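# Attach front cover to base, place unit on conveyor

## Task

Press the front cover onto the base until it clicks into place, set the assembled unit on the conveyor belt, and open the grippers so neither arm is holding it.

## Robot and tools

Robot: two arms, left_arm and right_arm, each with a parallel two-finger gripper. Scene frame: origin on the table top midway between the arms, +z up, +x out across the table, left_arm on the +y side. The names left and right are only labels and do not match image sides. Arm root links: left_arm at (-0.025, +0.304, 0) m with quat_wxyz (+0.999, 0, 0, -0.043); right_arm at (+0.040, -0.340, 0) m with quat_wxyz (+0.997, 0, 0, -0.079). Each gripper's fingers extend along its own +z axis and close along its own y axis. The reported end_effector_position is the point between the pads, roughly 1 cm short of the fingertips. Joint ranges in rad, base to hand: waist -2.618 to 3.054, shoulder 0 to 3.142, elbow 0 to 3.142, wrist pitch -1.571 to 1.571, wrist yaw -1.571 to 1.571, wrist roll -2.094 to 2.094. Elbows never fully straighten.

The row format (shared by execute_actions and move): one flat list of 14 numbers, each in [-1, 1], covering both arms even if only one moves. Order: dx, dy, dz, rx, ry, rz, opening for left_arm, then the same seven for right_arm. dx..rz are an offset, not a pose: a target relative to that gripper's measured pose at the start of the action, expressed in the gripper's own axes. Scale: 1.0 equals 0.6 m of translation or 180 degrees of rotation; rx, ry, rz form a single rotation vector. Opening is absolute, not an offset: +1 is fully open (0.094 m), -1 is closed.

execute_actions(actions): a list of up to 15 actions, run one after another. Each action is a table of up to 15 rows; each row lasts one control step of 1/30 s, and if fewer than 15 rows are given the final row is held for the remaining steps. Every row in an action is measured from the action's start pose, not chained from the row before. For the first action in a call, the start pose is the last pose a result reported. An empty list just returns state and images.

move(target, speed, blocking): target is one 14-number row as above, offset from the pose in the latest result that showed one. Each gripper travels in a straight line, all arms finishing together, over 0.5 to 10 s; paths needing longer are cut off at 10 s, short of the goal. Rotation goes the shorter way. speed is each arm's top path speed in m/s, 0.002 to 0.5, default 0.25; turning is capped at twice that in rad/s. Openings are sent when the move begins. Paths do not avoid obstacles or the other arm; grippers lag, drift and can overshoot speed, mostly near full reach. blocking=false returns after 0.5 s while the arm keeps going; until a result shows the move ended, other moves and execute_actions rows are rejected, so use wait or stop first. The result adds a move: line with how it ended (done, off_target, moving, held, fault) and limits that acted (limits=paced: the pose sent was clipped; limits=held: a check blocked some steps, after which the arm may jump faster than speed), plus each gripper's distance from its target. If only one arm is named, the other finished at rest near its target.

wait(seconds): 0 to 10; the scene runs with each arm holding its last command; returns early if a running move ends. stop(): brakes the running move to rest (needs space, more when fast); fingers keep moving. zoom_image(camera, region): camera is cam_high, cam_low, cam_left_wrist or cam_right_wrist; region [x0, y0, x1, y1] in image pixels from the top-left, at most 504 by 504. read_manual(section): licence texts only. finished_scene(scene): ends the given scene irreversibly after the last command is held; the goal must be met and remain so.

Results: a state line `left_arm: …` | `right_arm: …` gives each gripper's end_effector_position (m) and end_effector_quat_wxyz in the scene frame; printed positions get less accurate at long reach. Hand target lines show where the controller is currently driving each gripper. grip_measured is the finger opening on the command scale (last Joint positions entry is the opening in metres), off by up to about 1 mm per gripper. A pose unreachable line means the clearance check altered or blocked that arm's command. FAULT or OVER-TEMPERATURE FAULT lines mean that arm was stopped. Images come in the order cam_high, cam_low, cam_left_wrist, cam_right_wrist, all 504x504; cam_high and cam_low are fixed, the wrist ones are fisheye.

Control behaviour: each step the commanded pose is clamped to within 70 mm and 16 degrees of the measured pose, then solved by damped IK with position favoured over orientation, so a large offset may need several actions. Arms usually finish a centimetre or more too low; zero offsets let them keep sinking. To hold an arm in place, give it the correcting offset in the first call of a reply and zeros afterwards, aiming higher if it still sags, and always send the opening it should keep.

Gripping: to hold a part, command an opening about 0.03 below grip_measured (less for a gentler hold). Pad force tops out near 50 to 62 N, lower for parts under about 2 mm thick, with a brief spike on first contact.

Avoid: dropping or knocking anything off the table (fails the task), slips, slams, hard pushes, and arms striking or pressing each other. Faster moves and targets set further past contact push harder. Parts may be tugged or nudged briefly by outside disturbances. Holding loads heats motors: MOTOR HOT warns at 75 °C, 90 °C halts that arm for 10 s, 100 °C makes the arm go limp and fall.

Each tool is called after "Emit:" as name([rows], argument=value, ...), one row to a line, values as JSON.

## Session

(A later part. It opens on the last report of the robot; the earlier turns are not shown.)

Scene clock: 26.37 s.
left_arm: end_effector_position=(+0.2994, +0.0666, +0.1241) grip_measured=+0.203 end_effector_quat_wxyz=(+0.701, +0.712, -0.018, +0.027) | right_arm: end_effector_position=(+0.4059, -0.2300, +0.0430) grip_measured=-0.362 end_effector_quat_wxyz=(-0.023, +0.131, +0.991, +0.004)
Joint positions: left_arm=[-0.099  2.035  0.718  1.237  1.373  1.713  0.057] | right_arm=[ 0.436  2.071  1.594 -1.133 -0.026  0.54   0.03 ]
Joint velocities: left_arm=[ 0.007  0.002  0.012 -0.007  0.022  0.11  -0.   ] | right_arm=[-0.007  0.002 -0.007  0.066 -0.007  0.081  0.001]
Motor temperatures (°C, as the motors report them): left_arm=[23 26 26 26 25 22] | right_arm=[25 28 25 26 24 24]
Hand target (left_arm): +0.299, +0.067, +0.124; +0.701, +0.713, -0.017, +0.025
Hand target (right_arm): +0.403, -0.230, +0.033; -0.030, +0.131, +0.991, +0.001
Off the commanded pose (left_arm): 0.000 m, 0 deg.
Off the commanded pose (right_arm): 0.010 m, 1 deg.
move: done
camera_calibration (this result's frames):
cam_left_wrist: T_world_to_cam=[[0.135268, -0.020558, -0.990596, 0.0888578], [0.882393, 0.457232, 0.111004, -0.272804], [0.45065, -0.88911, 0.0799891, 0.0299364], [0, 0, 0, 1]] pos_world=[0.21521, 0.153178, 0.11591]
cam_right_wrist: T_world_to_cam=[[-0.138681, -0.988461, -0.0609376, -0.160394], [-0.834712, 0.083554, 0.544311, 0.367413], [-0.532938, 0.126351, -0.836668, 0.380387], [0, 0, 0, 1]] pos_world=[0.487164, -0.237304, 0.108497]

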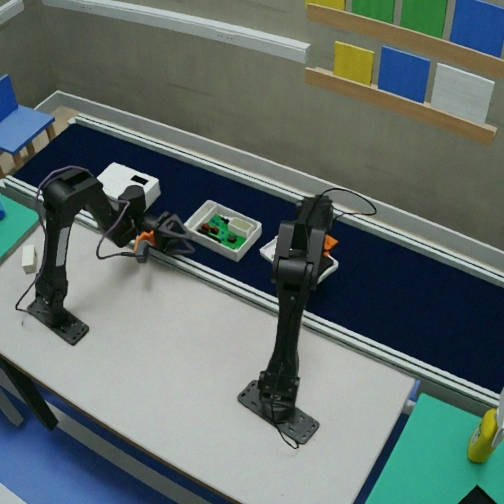

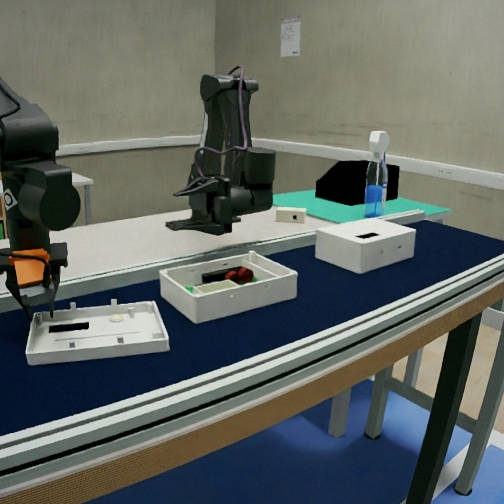

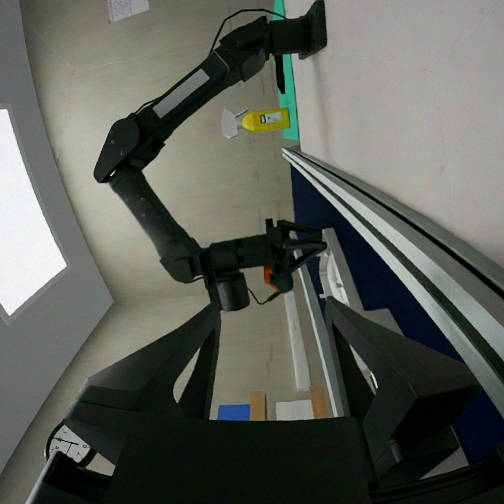

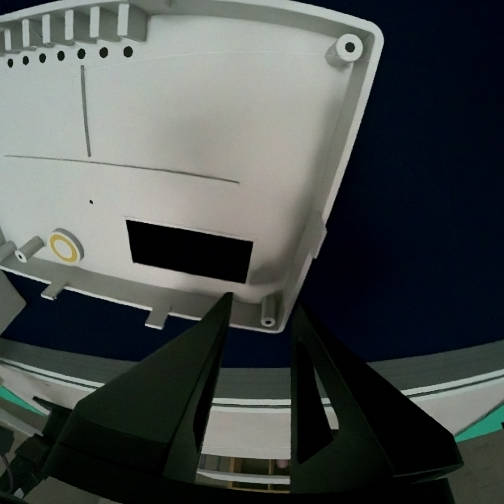

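Emit:
move(target=[0,0,0,0,0,0,0.2,-0.03,0,-0.01,0,0,0,-0.36], speed=0.05)

Scene clock: 27.27 s.
left_arm: end_effector_position=(+0.2994, +0.0666, +0.1243) grip_measured=+0.203 end_effector_quat_wxyz=(+0.701, +0.712, -0.019, +0.028) | right_arm: end_effector_position=(+0.4180, -0.2322, +0.0452) grip_measured=-0.362 end_effector_quat_wxyz=(-0.024, +0.131, +0.991, +0.004)
Joint positions: left_arm=[-0.099  2.035  0.718  1.239  1.373  1.714  0.057] | right_arm=[ 0.423  2.114  1.67  -1.167 -0.026  0.527  0.03 ]
Joint velocities: left_arm=[ 0.002 -0.002 -0.017 -0.022 -0.007 -0.081  0.   ] | right_arm=[-0.027  0.002 -0.012 -0.066  0.007 -0.081 -0.001]
Motor temperatures (°C, as the motors report them): left_arm=[23 26 26 26 25 22] | right_arm=[25 28 25 26 24 24]
Hand target (left_arm): +0.299, +0.067, +0.124; +0.701, +0.712, -0.018, +0.027
Hand target (right_arm): +0.423, -0.235, +0.048; -0.022, +0.131, +0.991, +0.004
Off the commanded pose (left_arm): 0.000 m, 0 deg.
Off the commanded pose (right_arm): 0.007 m, 0 deg.
move: done
camera_calibration (this result's frames):
cam_left_wrist: T_world_to_cam=[[0.138258, -0.0208913, -0.990176, 0.0881287], [0.882062, 0.457254, 0.113515, -0.273054], [0.450391, -0.889091, 0.0816464, 0.0297811], [0, 0, 0, 1]] pos_world=[0.215253, 0.153174, 0.115827]
cam_right_wrist: T_world_to_cam=[[-0.139595, -0.98836, -0.0604764, -0.160349], [-0.833344, 0.0842733, 0.546293, 0.375952], [-0.534838, 0.126657, -0.835408, 0.389777], [0, 0, 0, 1]] pos_world=[0.499381, -0.239533, 0.110546]

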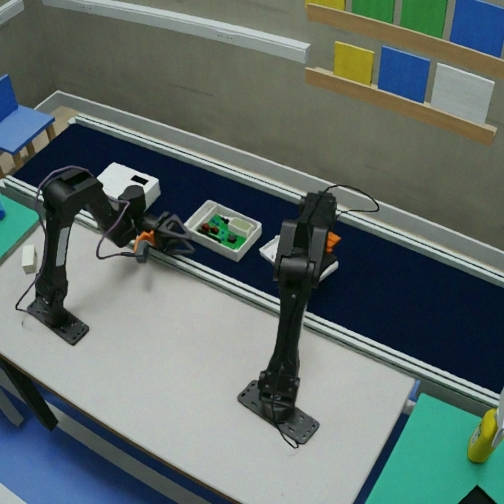

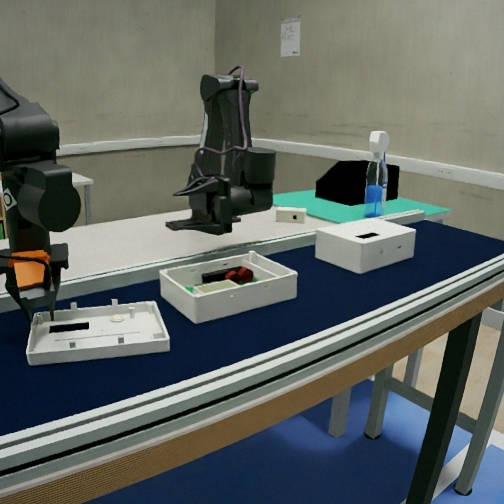

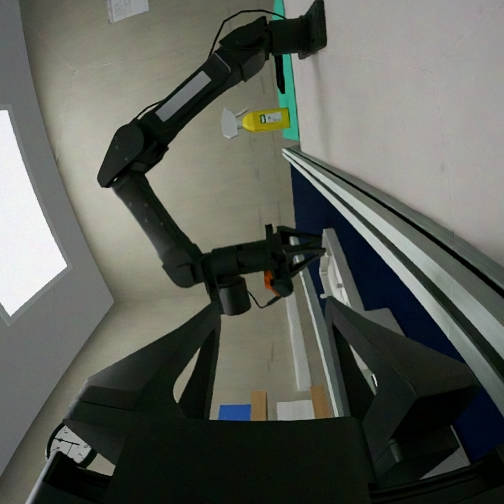

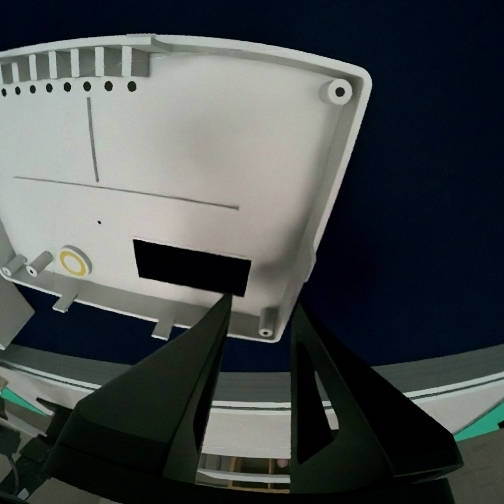

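Emit:
move(target=[0,0,0,0,0,0,0.2,0,-0.005,0.04,0,0,0,-0.2], speed=0.04)

Scene clock: 28.37 s.
left_arm: end_effector_position=(+0.2994, +0.0666, +0.1245) grip_measured=+0.203 end_effector_quat_wxyz=(+0.701, +0.712, -0.020, +0.029) | right_arm: end_effector_position=(+0.4186, -0.2320, +0.0309) grip_measured=-0.202 end_effector_quat_wxyz=(-0.016, +0.131, +0.991, +0.007)
Joint positions: left_arm=[-0.099  2.035  0.718  1.241  1.373  1.715  0.057] | right_arm=[ 0.423  2.114  1.612 -1.093 -0.026  0.527  0.037]
Joint velocities: left_arm=[ 0.007 -0.017 -0.012 -0.051  0.037  0.022 -0.   ] | right_arm=[-0.012 -0.007  0.017  0.051 -0.022 -0.007 -0.001]
Motor temperatures (°C, as the motors report them): left_arm=[23 26 26 26 25 22] | right_arm=[25 28 25 26 24 24]
Hand target (left_arm): +0.299, +0.067, +0.124; +0.701, +0.712, -0.019, +0.028
Hand target (right_arm): +0.416, -0.234, +0.021; -0.024, +0.131, +0.991, +0.004
Off the commanded pose (left_arm): 0.000 m, 0 deg.
Off the commanded pose (right_arm): 0.010 m, 1 deg.
move: done
camera_calibration (this result's frames):
cam_left_wrist: T_world_to_cam=[[0.141624, -0.0212203, -0.989693, 0.0872788], [0.881682, 0.457271, 0.116363, -0.273331], [0.450089, -0.889074, 0.0834702, 0.0296171], [0, 0, 0, 1]] pos_world=[0.2153, 0.15317, 0.115713]
cam_right_wrist: T_world_to_cam=[[-0.138233, -0.988146, -0.0667714, -0.161308], [-0.841731, 0.081689, 0.533681, 0.387566], [-0.521901, 0.129976, -0.843046, 0.373659], [0, 0, 0, 1]] pos_world=[0.498941, -0.239623, 0.097404]

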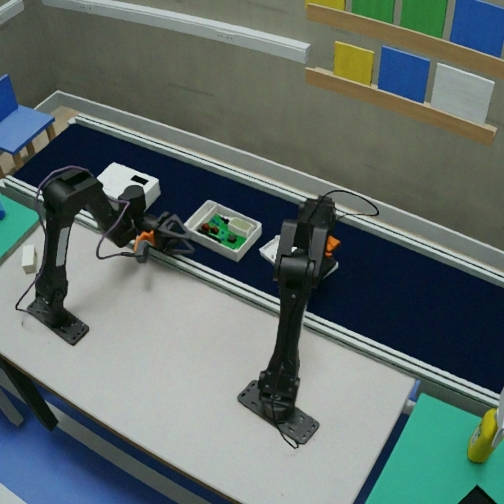

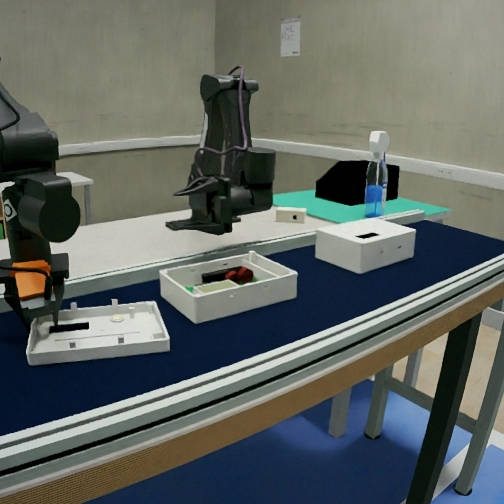

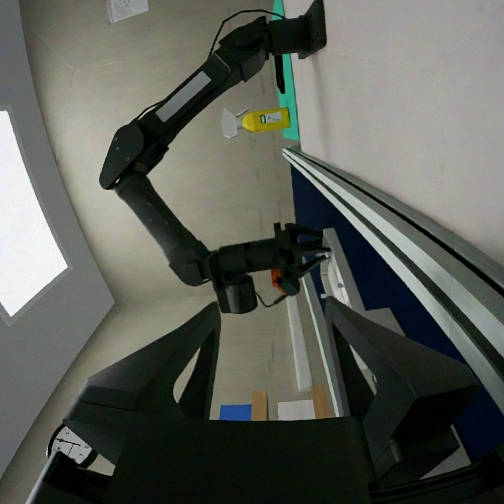

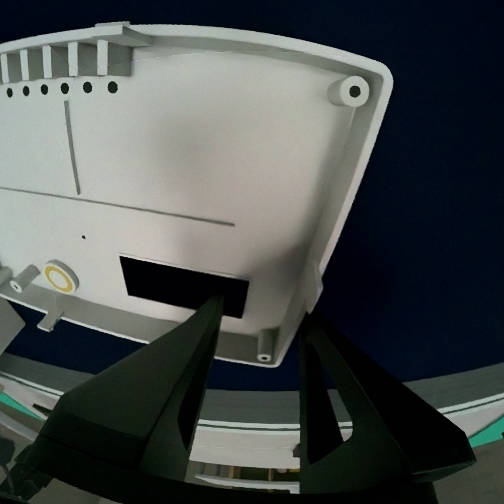

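Emit:
move(target=[0,0,0,0,0,0,0.2,0,0,0.005,0,0,0,-1], speed=0.04)

Scene clock: 29.20 s.
left_arm: end_effector_position=(+0.2994, +0.0666, +0.1247) grip_measured=+0.203 end_effector_quat_wxyz=(+0.701, +0.712, -0.021, +0.030) | right_arm: end_effector_position=(+0.4186, -0.2321, +0.0309) grip_measured=-0.958 end_effector_quat_wxyz=(-0.016, +0.131, +0.991, +0.007)
Joint positions: left_arm=[-0.099  2.035  0.718  1.243  1.373  1.717  0.057] | right_arm=[ 0.423  2.114  1.612 -1.093 -0.025  0.527  0.002]
Joint velocities: left_arm=[-0.027 -0.017 -0.012  0.007 -0.037  0.022 -0.   ] | right_arm=[-0.007  0.002 -0.012 -0.051 -0.037 -0.037 -0.   ]
Motor temperatures (°C, as the motors report them): left_arm=[23 26 26 26 25 22] | right_arm=[25 28 25 26 24 24]
Hand target (left_arm): +0.299, +0.067, +0.124; +0.701, +0.712, -0.020, +0.029
Hand target (right_arm): +0.418, -0.232, +0.028; -0.017, +0.131, +0.991, +0.007
Off the commanded pose (left_arm): 0.000 m, 0 deg.
Off the commanded pose (right_arm): 0.003 m, 0 deg.
move: done
camera_calibration (this result's frames):
cam_left_wrist: T_world_to_cam=[[0.144988, -0.0215491, -0.989199, 0.0864277], [0.881291, 0.45729, 0.119211, -0.273606], [0.449782, -0.889056, 0.0852929, 0.0294545], [0, 0, 0, 1]] pos_world=[0.215347, 0.153166, 0.115599]
cam_right_wrist: T_world_to_cam=[[-0.138217, -0.988172, -0.0664214, -0.161394], [-0.841785, 0.0818774, 0.533567, 0.387657], [-0.521818, 0.129661, -0.843145, 0.373571], [0, 0, 0, 1]] pos_world=[0.498953, -0.239663, 0.097413]

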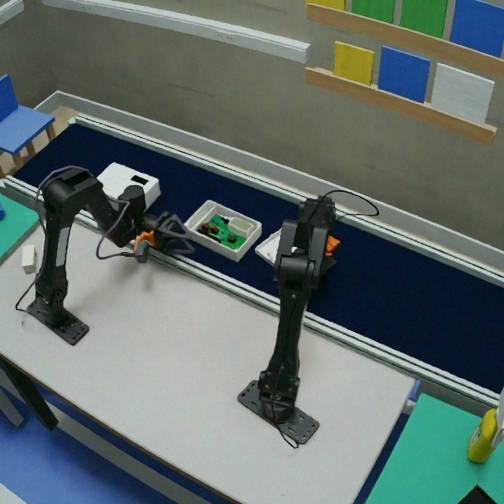

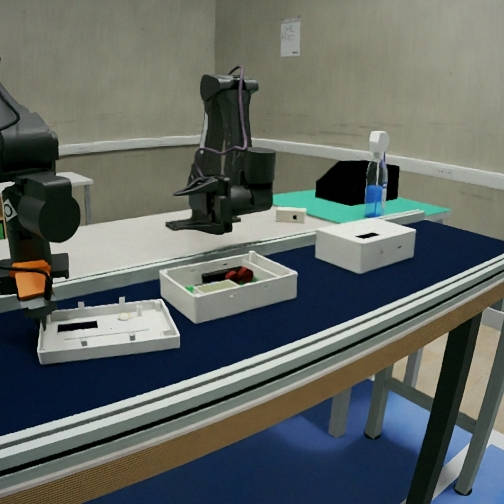

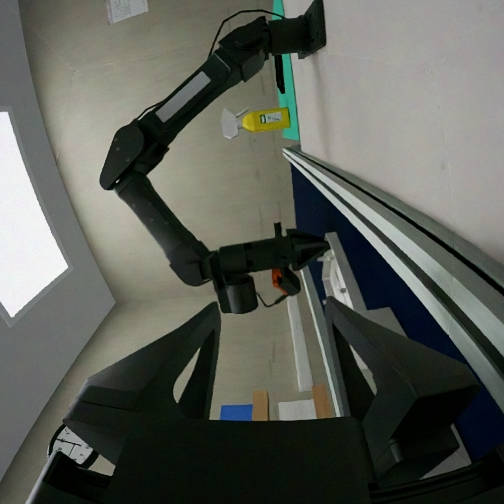

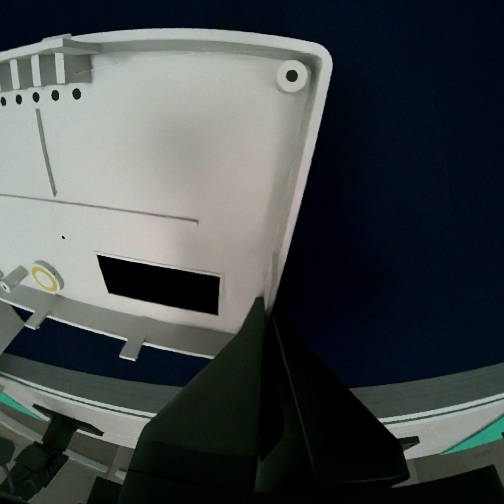

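Emit:
move(target=[0,0,0,0,0,0,0.2,0,0,-0.13,0,0,0,-1], speed=0.08)

Scene clock: 30.80 s.
left_arm: end_effector_position=(+0.2994, +0.0666, +0.1249) grip_measured=+0.203 end_effector_quat_wxyz=(+0.701, +0.712, -0.023, +0.031) | right_arm: end_effector_position=(+0.4134, -0.2335, +0.0927) grip_measured=-0.958 end_effector_quat_wxyz=(-0.038, +0.131, +0.991, -0.002)
Joint positions: left_arm=[-0.099  2.035  0.718  1.245  1.373  1.718  0.057] | right_arm=[ 0.423  2.104  1.842 -1.38  -0.025  0.527  0.002]
Joint velocities: left_arm=[ 0.002 -0.007  0.002  0.037 -0.007 -0.007 -0.001] | right_arm=[-0.017  0.007  0.012  0.022 -0.007 -0.022 -0.   ]
Motor temperatures (°C, as the motors report them): left_arm=[23 26 26 26 25 22] | right_arm=[25 28 25 26 24 24]
Hand target (left_arm): +0.299, +0.067, +0.125; +0.701, +0.712, -0.021, +0.030
Hand target (right_arm): +0.421, -0.235, +0.109; -0.016, +0.131, +0.991, +0.007
Off the commanded pose (left_arm): 0.000 m, 0 deg.
Off the commanded pose (right_arm): 0.018 m, 3 deg.
move: off_target (right_arm)
camera_calibration (this result's frames):
cam_left_wrist: T_world_to_cam=[[0.148345, -0.0219508, -0.988692, 0.0856213], [0.880889, 0.457324, 0.122017, -0.273881], [0.449475, -0.889029, 0.0871781, 0.0292777], [0, 0, 0, 1]] pos_world=[0.215398, 0.153161, 0.115519]
cam_right_wrist: T_world_to_cam=[[-0.140809, -0.988873, -0.0479977, -0.160173], [-0.816784, 0.0886338, 0.570094, 0.338335], [-0.559496, 0.119478, -0.820176, 0.43423], [0, 0, 0, 1]] pos_world=[0.496743, -0.24026, 0.155574]

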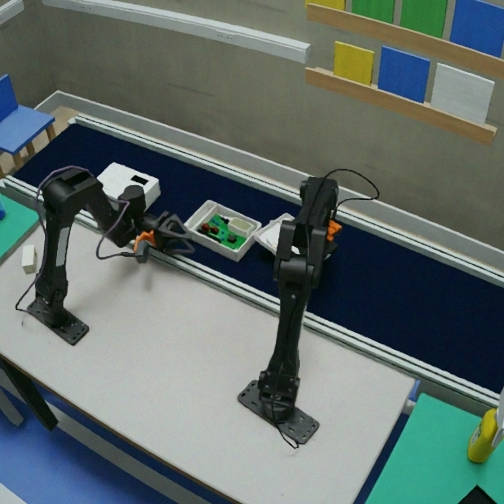

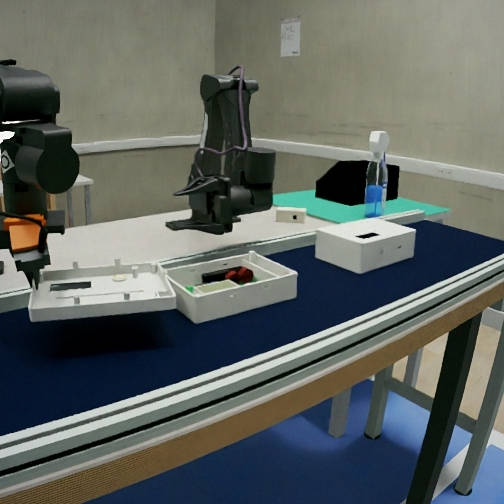

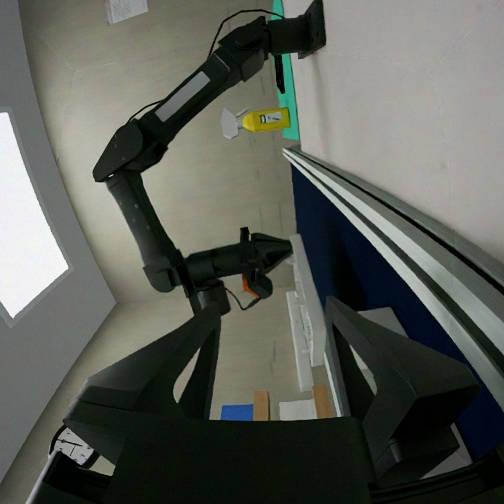

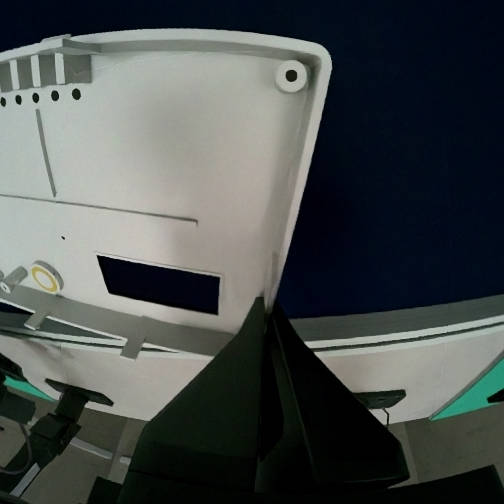

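Emit:
move(target=[0,0,0,0,0,0,0.2,0.045,0.064,-0.073,0,0,-0.583,-1], speed=0.3)

Scene clock: 34.67 s.
left_arm: end_effector_position=(+0.2995, +0.0666, +0.1251) grip_measured=+0.203 end_effector_quat_wxyz=(+0.701, +0.712, -0.024, +0.033) | right_arm: end_effector_position=(+0.4031, -0.1961, +0.1325) grip_measured=-0.957 end_effector_quat_wxyz=(+0.026, +0.697, -0.716, -0.024)
Joint positions: left_arm=[-0.099  2.035  0.718  1.247  1.373  1.72   0.057] | right_arm=[ 0.523  2.12   2.025 -1.543 -0.024 -1.18   0.002]
Joint velocities: left_arm=[-0.002  0.017 -0.002 -0.007 -0.022  0.007 -0.   ] | right_arm=[-0.012  0.002 -0.002 -0.037  0.007 -0.022 -0.001]
Motor temperatures (°C, as the motors report them): left_arm=[23 26 26 26 25 22] | right_arm=[25 28 25 26 24 24]
Hand target (left_arm): +0.299, +0.067, +0.125; +0.701, +0.712, -0.023, +0.031
Hand target (right_arm): +0.401, -0.190, +0.138; +0.023, +0.706, -0.708, -0.029
Off the commanded pose (left_arm): 0.000 m, 0 deg.
Off the commanded pose (right_arm): 0.009 m, 2 deg.
move: done
camera_calibration (this result's frames):
cam_left_wrist: T_world_to_cam=[[0.151706, -0.0222792, -0.988175, 0.0847678], [0.880479, 0.457346, 0.124861, -0.274152], [0.449156, -0.88901, 0.0889985, 0.0291176], [0, 0, 0, 1]] pos_world=[0.215447, 0.153157, 0.115405]
cam_right_wrist: T_world_to_cam=[[0.987547, 0.0979624, -0.123105, -0.35448], [0.146866, -0.854587, 0.498108, -0.260021], [-0.0564079, -0.509985, -0.858332, 0.135521], [0, 0, 0, 1]] pos_world=[0.395898, -0.118371, 0.202202]

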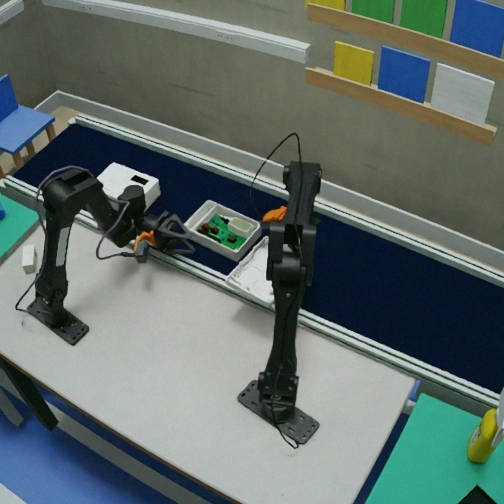

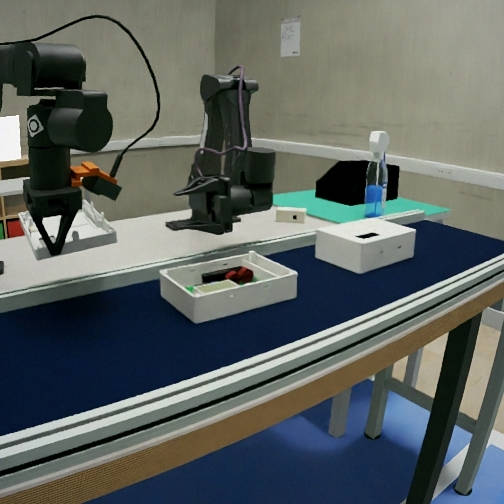

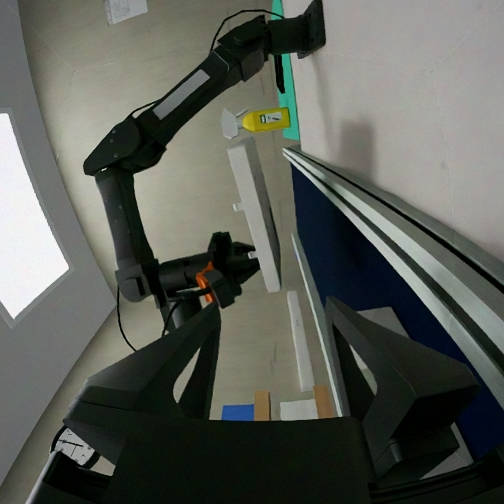

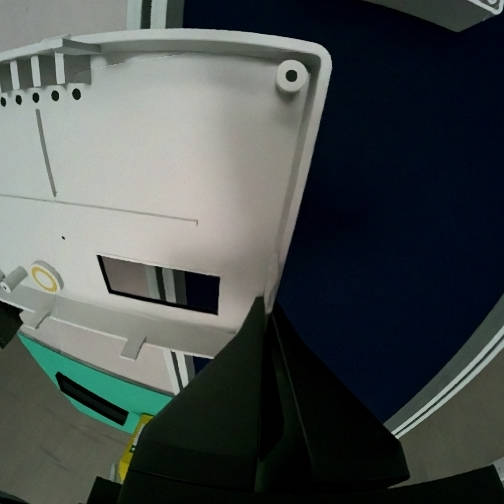

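Emit:
move(target=[0.02,0.012,0.17,0,0,-0.044,0.2,0,0,-0.01,0,0,0,-1], speed=0.2)

Scene clock: 36.83 s.
left_arm: end_effector_position=(+0.3075, -0.0324, +0.1359) grip_measured=+0.203 end_effector_quat_wxyz=(+0.707, +0.708, +0.006, -0.005) | right_arm: end_effector_position=(+0.4032, -0.1970, +0.1325) grip_measured=-0.957 end_effector_quat_wxyz=(+0.027, +0.698, -0.715, -0.022)
Joint positions: left_arm=[-0.361  2.112  0.898  1.211  1.123  1.557  0.057] | right_arm=[ 0.523  2.12   2.025 -1.543 -0.019 -1.182  0.002]
Joint velocities: left_arm=[ 0.007 -0.002  0.027 -0.037 -0.037 -0.022 -0.001] | right_arm=[ 0.002 -0.012 -0.017 -0.022 -0.037 -0.022 -0.   ]
Motor temperatures (°C, as the motors report them): left_arm=[23 26 26 26 25 22] | right_arm=[25 28 26 26 24 24]
Hand target (left_arm): +0.313, -0.035, +0.131; +0.702, +0.711, +0.026, -0.016
Hand target (right_arm): +0.403, -0.196, +0.138; +0.025, +0.697, -0.716, -0.024
Off the commanded pose (left_arm): 0.007 m, 3 deg.
Off the commanded pose (right_arm): 0.006 m, 0 deg.
move: off_target (left_arm)
camera_calibration (this result's frames):
cam_left_wrist: T_world_to_cam=[[0.0556386, -0.0365396, -0.997782, 0.122356], [0.893091, 0.448636, 0.0333713, -0.229025], [0.446422, -0.892967, 0.0575947, -0.0584827], [0, 0, 0, 1]] pos_world=[0.22384, 0.0549965, 0.133096]
cam_right_wrist: T_world_to_cam=[[0.987377, 0.100342, -0.122545, -0.354065], [0.148902, -0.851789, 0.502278, -0.261624], [-0.0539831, -0.514186, -0.855978, 0.132951], [0, 0, 0, 1]] pos_world=[0.39573, -0.118959, 0.201822]

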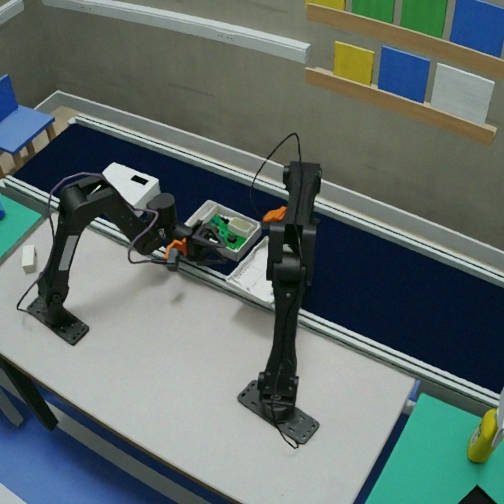

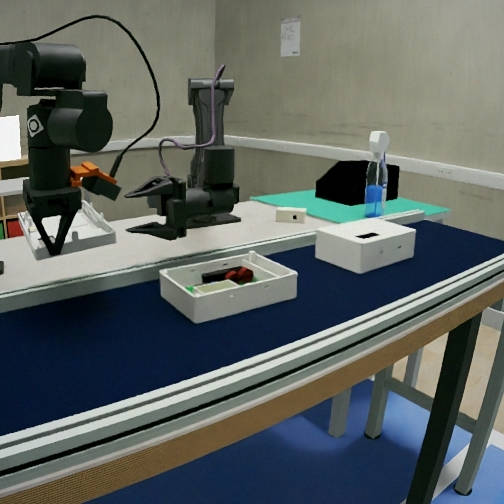

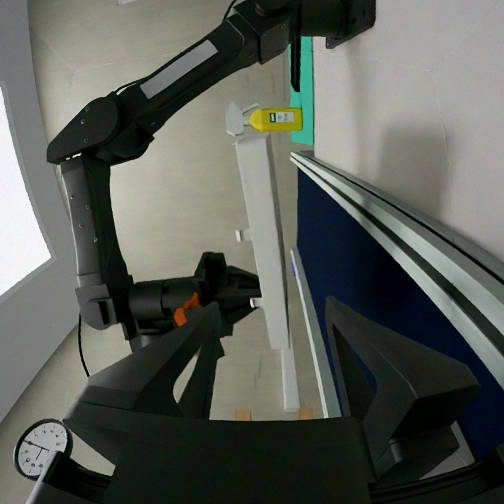

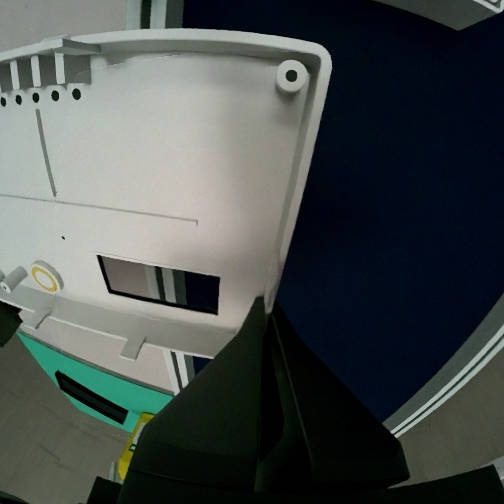

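Emit:
move(target=[0.04,-0.005,0.11,0,0,-0.02,0.2,0,0,-0.01,0,0,0,-1], speed=0.15)

Scene clock: 38.00 s.
left_arm: end_effector_position=(+0.3278, -0.0938, +0.1362) grip_measured=+0.203 end_effector_quat_wxyz=(+0.711, +0.703, +0.011, -0.017) | right_arm: end_effector_position=(+0.4034, -0.1979, +0.1325) grip_measured=-0.957 end_effector_quat_wxyz=(+0.028, +0.698, -0.715, -0.020)
Joint positions: left_arm=[-0.471  2.242  1.131  1.135  1.023  1.51   0.057] | right_arm=[ 0.523  2.12   2.025 -1.544 -0.014 -1.182  0.002]
Joint velocities: left_arm=[-0.002  0.002 -0.007 -0.022 -0.007 -0.081 -0.001] | right_arm=[-0.007 -0.007  0.002 -0.007  0.007  0.022  0.   ]
Motor temperatures (°C, as the motors report them): left_arm=[23 26 26 26 25 22] | right_arm=[25 28 26 26 24 24]
Hand target (left_arm): +0.332, -0.098, +0.132; +0.706, +0.707, +0.028, -0.028
Hand target (right_arm): +0.404, -0.197, +0.138; +0.027, +0.698, -0.715, -0.022
Off the commanded pose (left_arm): 0.007 m, 2 deg.
Off the commanded pose (right_arm): 0.006 m, 0 deg.
move: done
camera_calibration (this result's frames):
cam_left_wrist: T_world_to_cam=[[0.0312858, -0.0503001, -0.998244, 0.126007], [0.897911, 0.440136, 0.00596349, -0.218254], [0.439063, -0.896521, 0.058935, -0.120437], [0, 0, 0, 1]] pos_world=[0.24491, -0.00557518, 0.134186]
cam_right_wrist: T_world_to_cam=[[0.987472, 0.100075, -0.121999, -0.354275], [0.148657, -0.84927, 0.506598, -0.26238], [-0.0529125, -0.518387, -0.853507, 0.130907], [0, 0, 0, 1]] pos_world=[0.395768, -0.119517, 0.20143]

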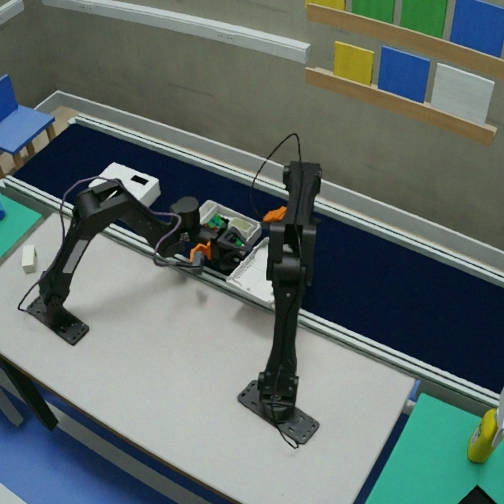

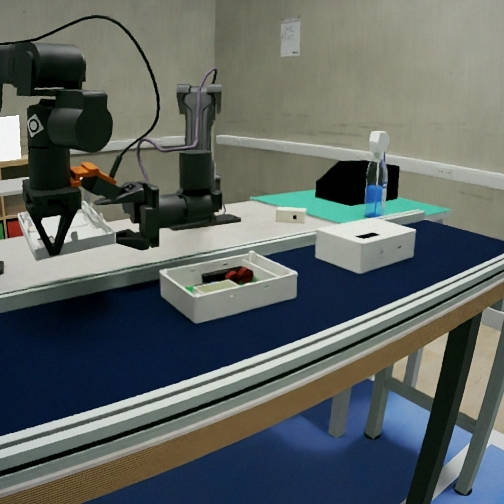

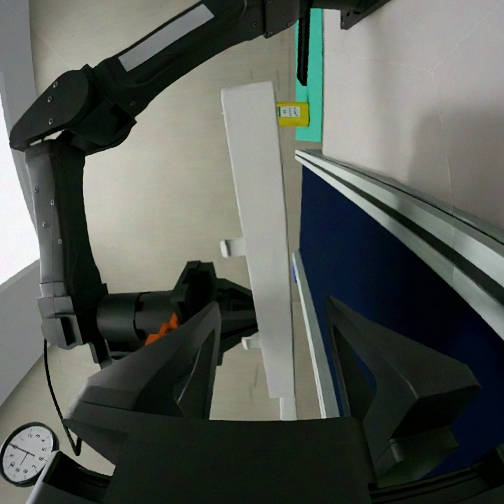

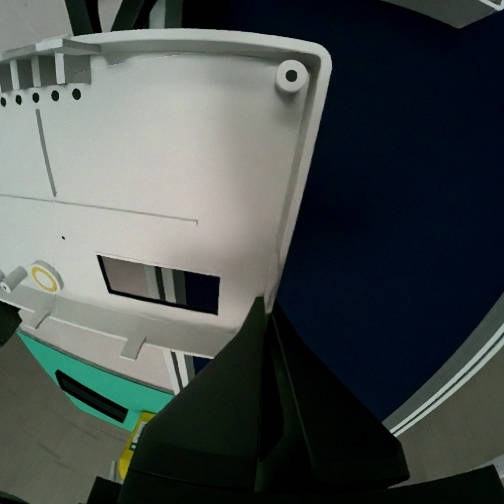

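Emit:
move(target=[0.015,-0.003,0.075,0,0,0,0.0,0,0,-0.01,0,0,0,-1], speed=0.08)

Scene clock: 39.13 s.
left_arm: end_effector_position=(+0.3338, -0.1333, +0.1388) grip_measured=+0.003 end_effector_quat_wxyz=(+0.716, +0.698, +0.001, -0.013) | right_arm: end_effector_position=(+0.4036, -0.1987, +0.1325) grip_measured=-0.957 end_effector_quat_wxyz=(+0.030, +0.698, -0.715, -0.018)
Joint positions: left_arm=[-0.538  2.318  1.276  1.087  0.964  1.514  0.047] | right_arm=[ 0.523  2.12   2.025 -1.545 -0.009 -1.182  0.002]
Joint velocities: left_arm=[-0.002  0.002 -0.002  0.037 -0.037 -0.051 -0.   ] | right_arm=[-0.017 -0.012 -0.002  0.051  0.007  0.066 -0.001]
Motor temperatures (°C, as the motors report them): left_arm=[23 26 26 26 25 22] | right_arm=[25 28 26 26 24 24]
Hand target (left_arm): +0.337, -0.138, +0.134; +0.711, +0.702, +0.012, -0.017
Hand target (right_arm): +0.404, -0.198, +0.138; +0.028, +0.698, -0.715, -0.020
Off the commanded pose (left_arm): 0.007 m, 1 deg.
Off the commanded pose (right_arm): 0.006 m, 0 deg.
move: done
camera_calibration (this result's frames):
cam_left_wrist: T_world_to_cam=[[0.051173, -0.0643851, -0.996612, 0.117715], [0.900982, 0.433472, 0.0182587, -0.209896], [0.430827, -0.898864, 0.0801919, -0.159193], [0, 0, 0, 1]] pos_world=[0.251673, -0.04453, 0.133914]
cam_right_wrist: T_world_to_cam=[[0.987595, 0.0998477, -0.121184, -0.354598], [0.148276, -0.846984, 0.510521, -0.262997], [-0.051667, -0.522157, -0.851283, 0.128956], [0, 0, 0, 1]] pos_world=[0.395858, -0.120013, 0.201072]

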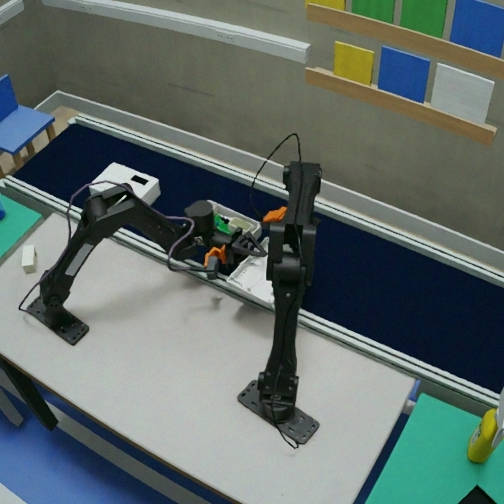

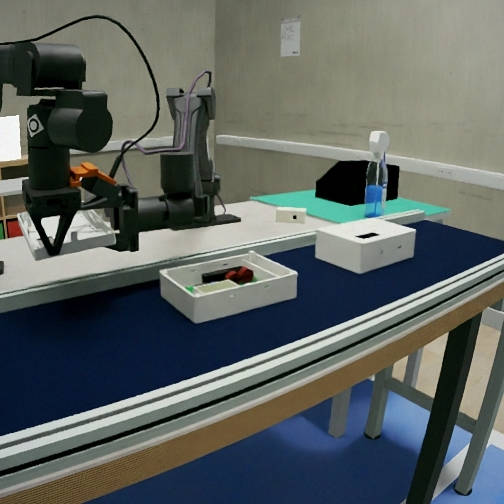

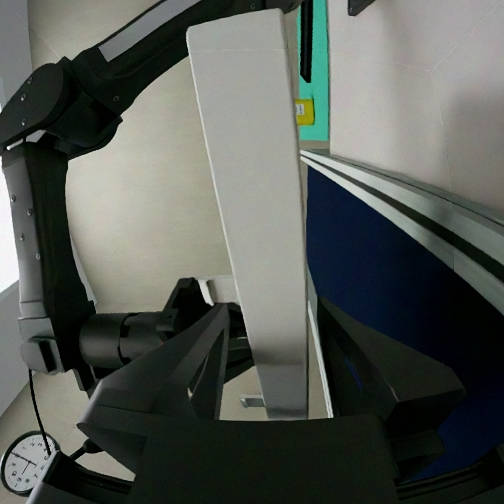

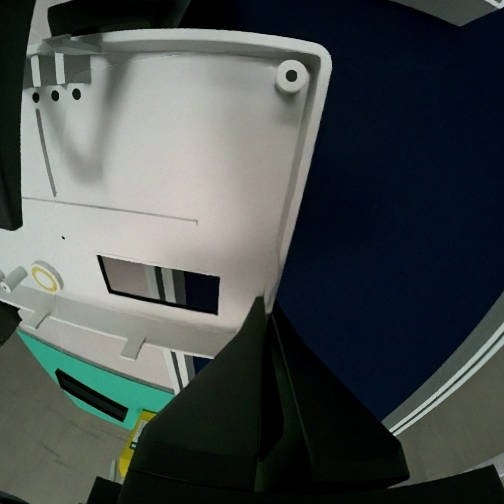

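Emit:
move(target=[0,0,0,0,0,0,-1,0,0,-0.01,0,0,0,-1], speed=0.08)

Scene clock: 39.97 s.
left_arm: end_effector_position=(+0.3332, -0.1338, +0.1290) grip_measured=-0.502 end_effector_quat_wxyz=(+0.709, +0.705, +0.011, -0.024) | right_arm: end_effector_position=(+0.4029, -0.1980, +0.1327) grip_measured=-0.957 end_effector_quat_wxyz=(+0.029, +0.698, -0.715, -0.019)
Joint positions: left_arm=[-0.539  2.328  1.275  1.064  0.964  1.513  0.023] | right_arm=[ 0.524  2.119  2.025 -1.546 -0.012 -1.181  0.002]
Joint velocities: left_arm=[ 0.007 -0.007  0.012  0.022 -0.022  0.022  0.001] | right_arm=[ 0.012 -0.012 -0.017  0.022 -0.051 -0.007 -0.   ]
Motor temperatures (°C, as the motors report them): left_arm=[23 27 26 26 25 22] | right_arm=[25 28 26 26 24 24]
Hand target (left_arm): +0.334, -0.133, +0.139; +0.716, +0.698, +0.001, -0.013
Hand target (right_arm): +0.404, -0.199, +0.138; +0.029, +0.698, -0.715, -0.018
Off the commanded pose (left_arm): 0.010 m, 2 deg.
Off the commanded pose (right_arm): 0.006 m, 0 deg.
move: done
camera_calibration (this result's frames):
cam_left_wrist: T_world_to_cam=[[0.0228912, -0.0444287, -0.99875, 0.120358], [0.902088, 0.431549, 0.00147864, -0.207455], [0.430944, -0.900995, 0.0499573, -0.154976], [0, 0, 0, 1]] pos_world=[0.251174, -0.0447584, 0.128256]
cam_right_wrist: T_world_to_cam=[[0.987393, 0.0995538, -0.123061, -0.353717], [0.148866, -0.848273, 0.508205, -0.262624], [-0.0537955, -0.520117, -0.852399, 0.130818], [0, 0, 0, 1]] pos_world=[0.395391, -0.119522, 0.201447]

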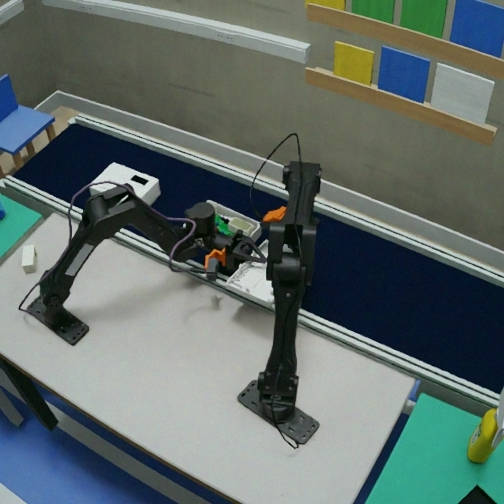

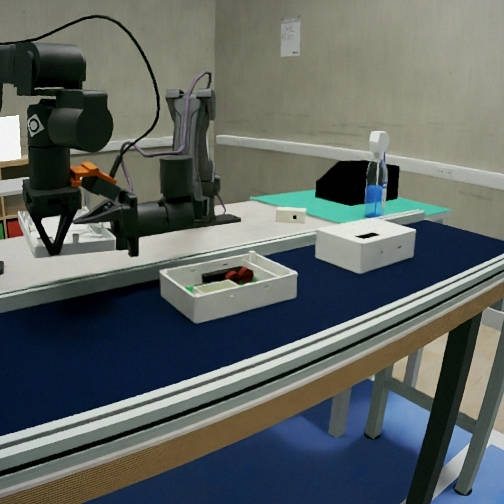

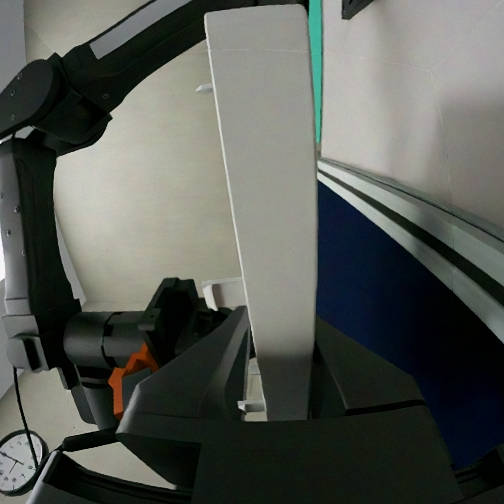

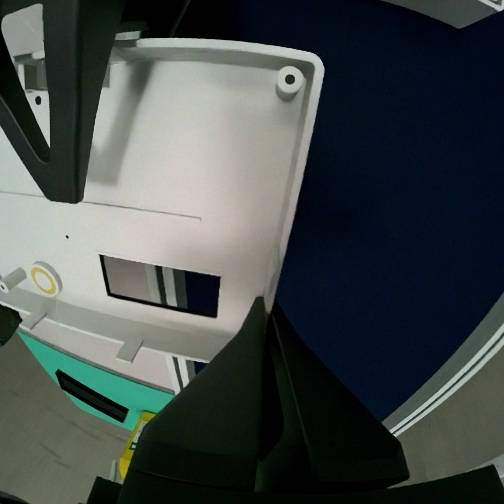

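Emit:
move(target=[0,0.01,0,0,0,0,-1,0,0,0,0,0,0,-0.6], speed=0.08)

Emit:
move(target=[0,0,0,0,0,0,-1,0,0,-0.1,0,0,0,-0.6], speed=0.15)

Scene clock: 41.03 s.
left_arm: end_effector_position=(+0.3332, -0.1338, +0.1282) grip_measured=-0.502 end_effector_quat_wxyz=(+0.708, +0.706, +0.012, -0.024) | right_arm: end_effector_position=(+0.4029, -0.1981, +0.1327) grip_measured=-0.602 end_effector_quat_wxyz=(+0.030, +0.698, -0.715, -0.019)
Joint positions: left_arm=[-0.539  2.328  1.275  1.059  0.964  1.516  0.023] | right_arm=[ 0.524  2.119  2.025 -1.546 -0.012 -1.181  0.019]
Joint velocities: left_arm=[ 0.002 -0.012  0.002  0.037  0.022 -0.037 -0.001] | right_arm=[ 0.007 -0.002  0.012 -0.037 -0.066  0.022  0.001]
Motor temperatures (°C, as the motors report them): left_arm=[23 27 26 26 25 22] | right_arm=[25 28 26 26 24 24]
Hand target (left_arm): +0.334, -0.134, +0.135; +0.709, +0.705, +0.011, -0.024
Hand target (right_arm): +0.403, -0.198, +0.133; +0.029, +0.698, -0.715, -0.019
Off the commanded pose (left_arm): 0.007 m, 0 deg.
Off the commanded pose (right_arm): 0.000 m, 0 deg.
move: done
camera_calibration (this result's frames):
cam_left_wrist: T_world_to_cam=[[0.021158, -0.0415743, -0.998911, 0.120486], [0.902086, 0.431555, 0.00114598, -0.207413], [0.431037, -0.901128, 0.0466344, -0.154562], [0, 0, 0, 1]] pos_world=[0.251177, -0.0447611, 0.1278]
cam_right_wrist: T_world_to_cam=[[0.987407, 0.0995363, -0.122962, -0.353757], [0.148819, -0.848088, 0.508526, -0.262668], [-0.0536659, -0.520422, -0.852221, 0.13065], [0, 0, 0, 1]] pos_world=[0.395403, -0.119561, 0.201417]

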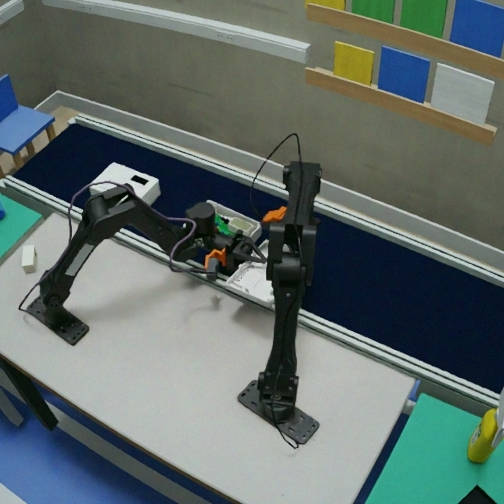

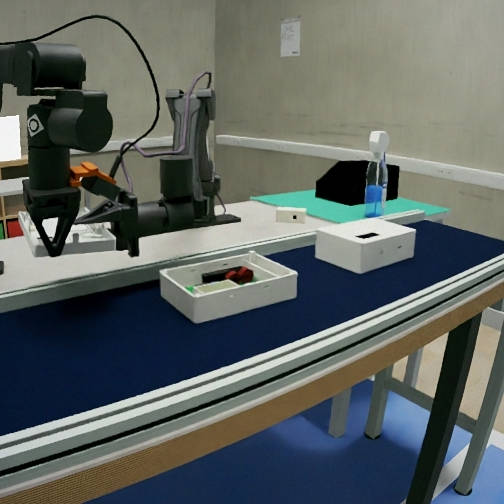

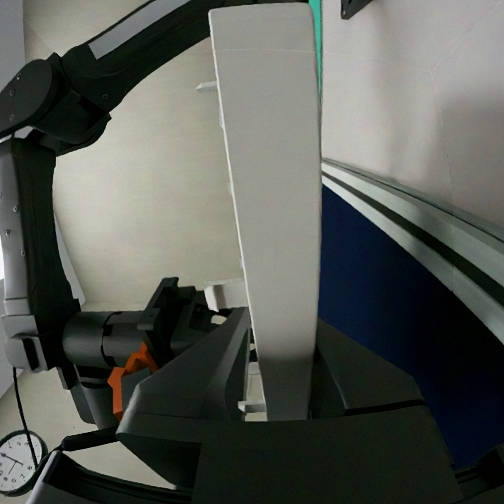

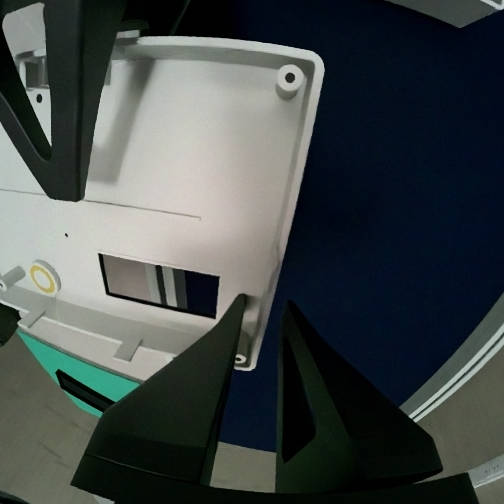

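Scene clock: 41.87 s.
left_arm: end_effector_position=(+0.3332, -0.1338, +0.1282) grip_measured=-0.502 end_effector_quat_wxyz=(+0.708, +0.706, +0.010, -0.023) | right_arm: end_effector_position=(+0.4071, -0.1965, +0.1855) grip_measured=-0.602 end_effector_quat_wxyz=(-0.039, +0.698, -0.715, +0.011)
Joint positions: left_arm=[-0.539  2.328  1.275  1.059  0.964  1.519  0.023] | right_arm=[ 0.524  2.017  2.085 -1.557 -0.012 -1.181  0.019]
Joint velocities: left_arm=[ 0.002 -0.007 -0.017  0.037 -0.022 -0.022 -0.001] | right_arm=[ 0.002 -0.002 -0.012 -0.081  0.051 -0.022  0.   ]
Motor temperatures (°C, as the motors report them): left_arm=[23 27 26 26 25 22] | right_arm=[25 28 26 26 24 24]
Hand target (left_arm): +0.333, -0.134, +0.128; +0.708, +0.706, +0.012, -0.024
Hand target (right_arm): +0.407, -0.198, +0.192; -0.044, +0.697, -0.716, +0.012
Off the commanded pose (left_arm): 0.000 m, 0 deg.
Off the commanded pose (right_arm): 0.007 m, 9 deg.
joint sent to its limit (right arm) — the command would take joint 4 (wrist pitch) past its lower limit, so that joint was sent only as far as its limit.
move: off_target (right_arm)
camera_calibration (this result's frames):
cam_left_wrist: T_world_to_cam=[[0.0245873, -0.041635, -0.99883, 0.119324], [0.902072, 0.431565, 0.00421624, -0.2078], [0.430885, -0.901121, 0.0481688, -0.154707], [0, 0, 0, 1]] pos_world=[0.251178, -0.0447621, 0.127513]
cam_right_wrist: T_world_to_cam=[[0.994518, 0.102254, 0.0218535, -0.380765], [0.0794158, -0.874612, 0.478276, -0.260116], [0.0680189, -0.473918, -0.877938, 0.141038], [0, 0, 0, 1]] pos_world=[0.389741, -0.121725, 0.256551]

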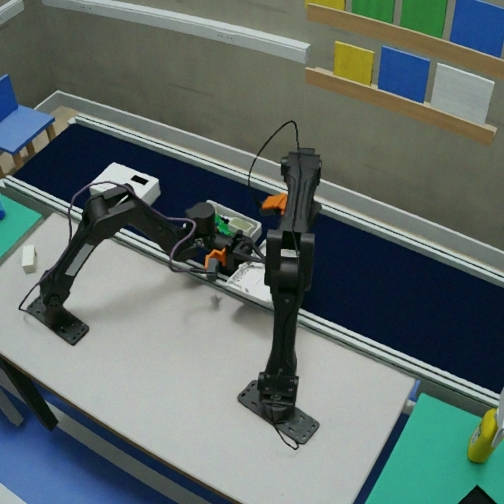

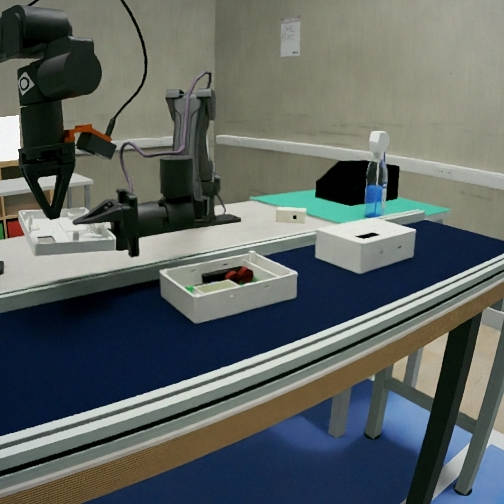

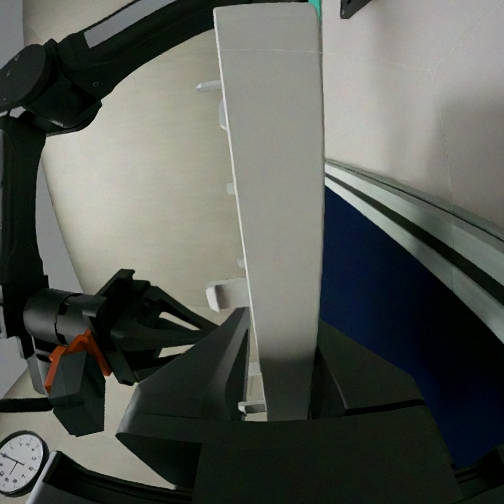

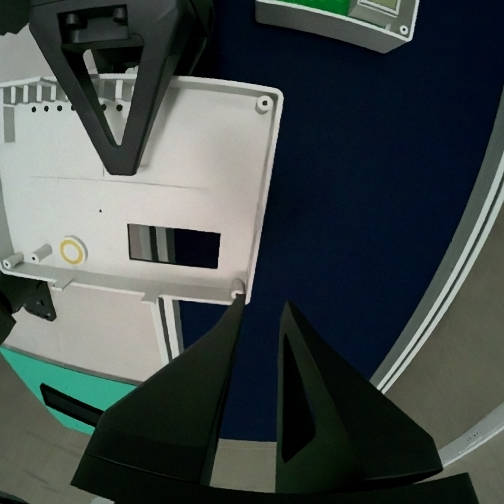

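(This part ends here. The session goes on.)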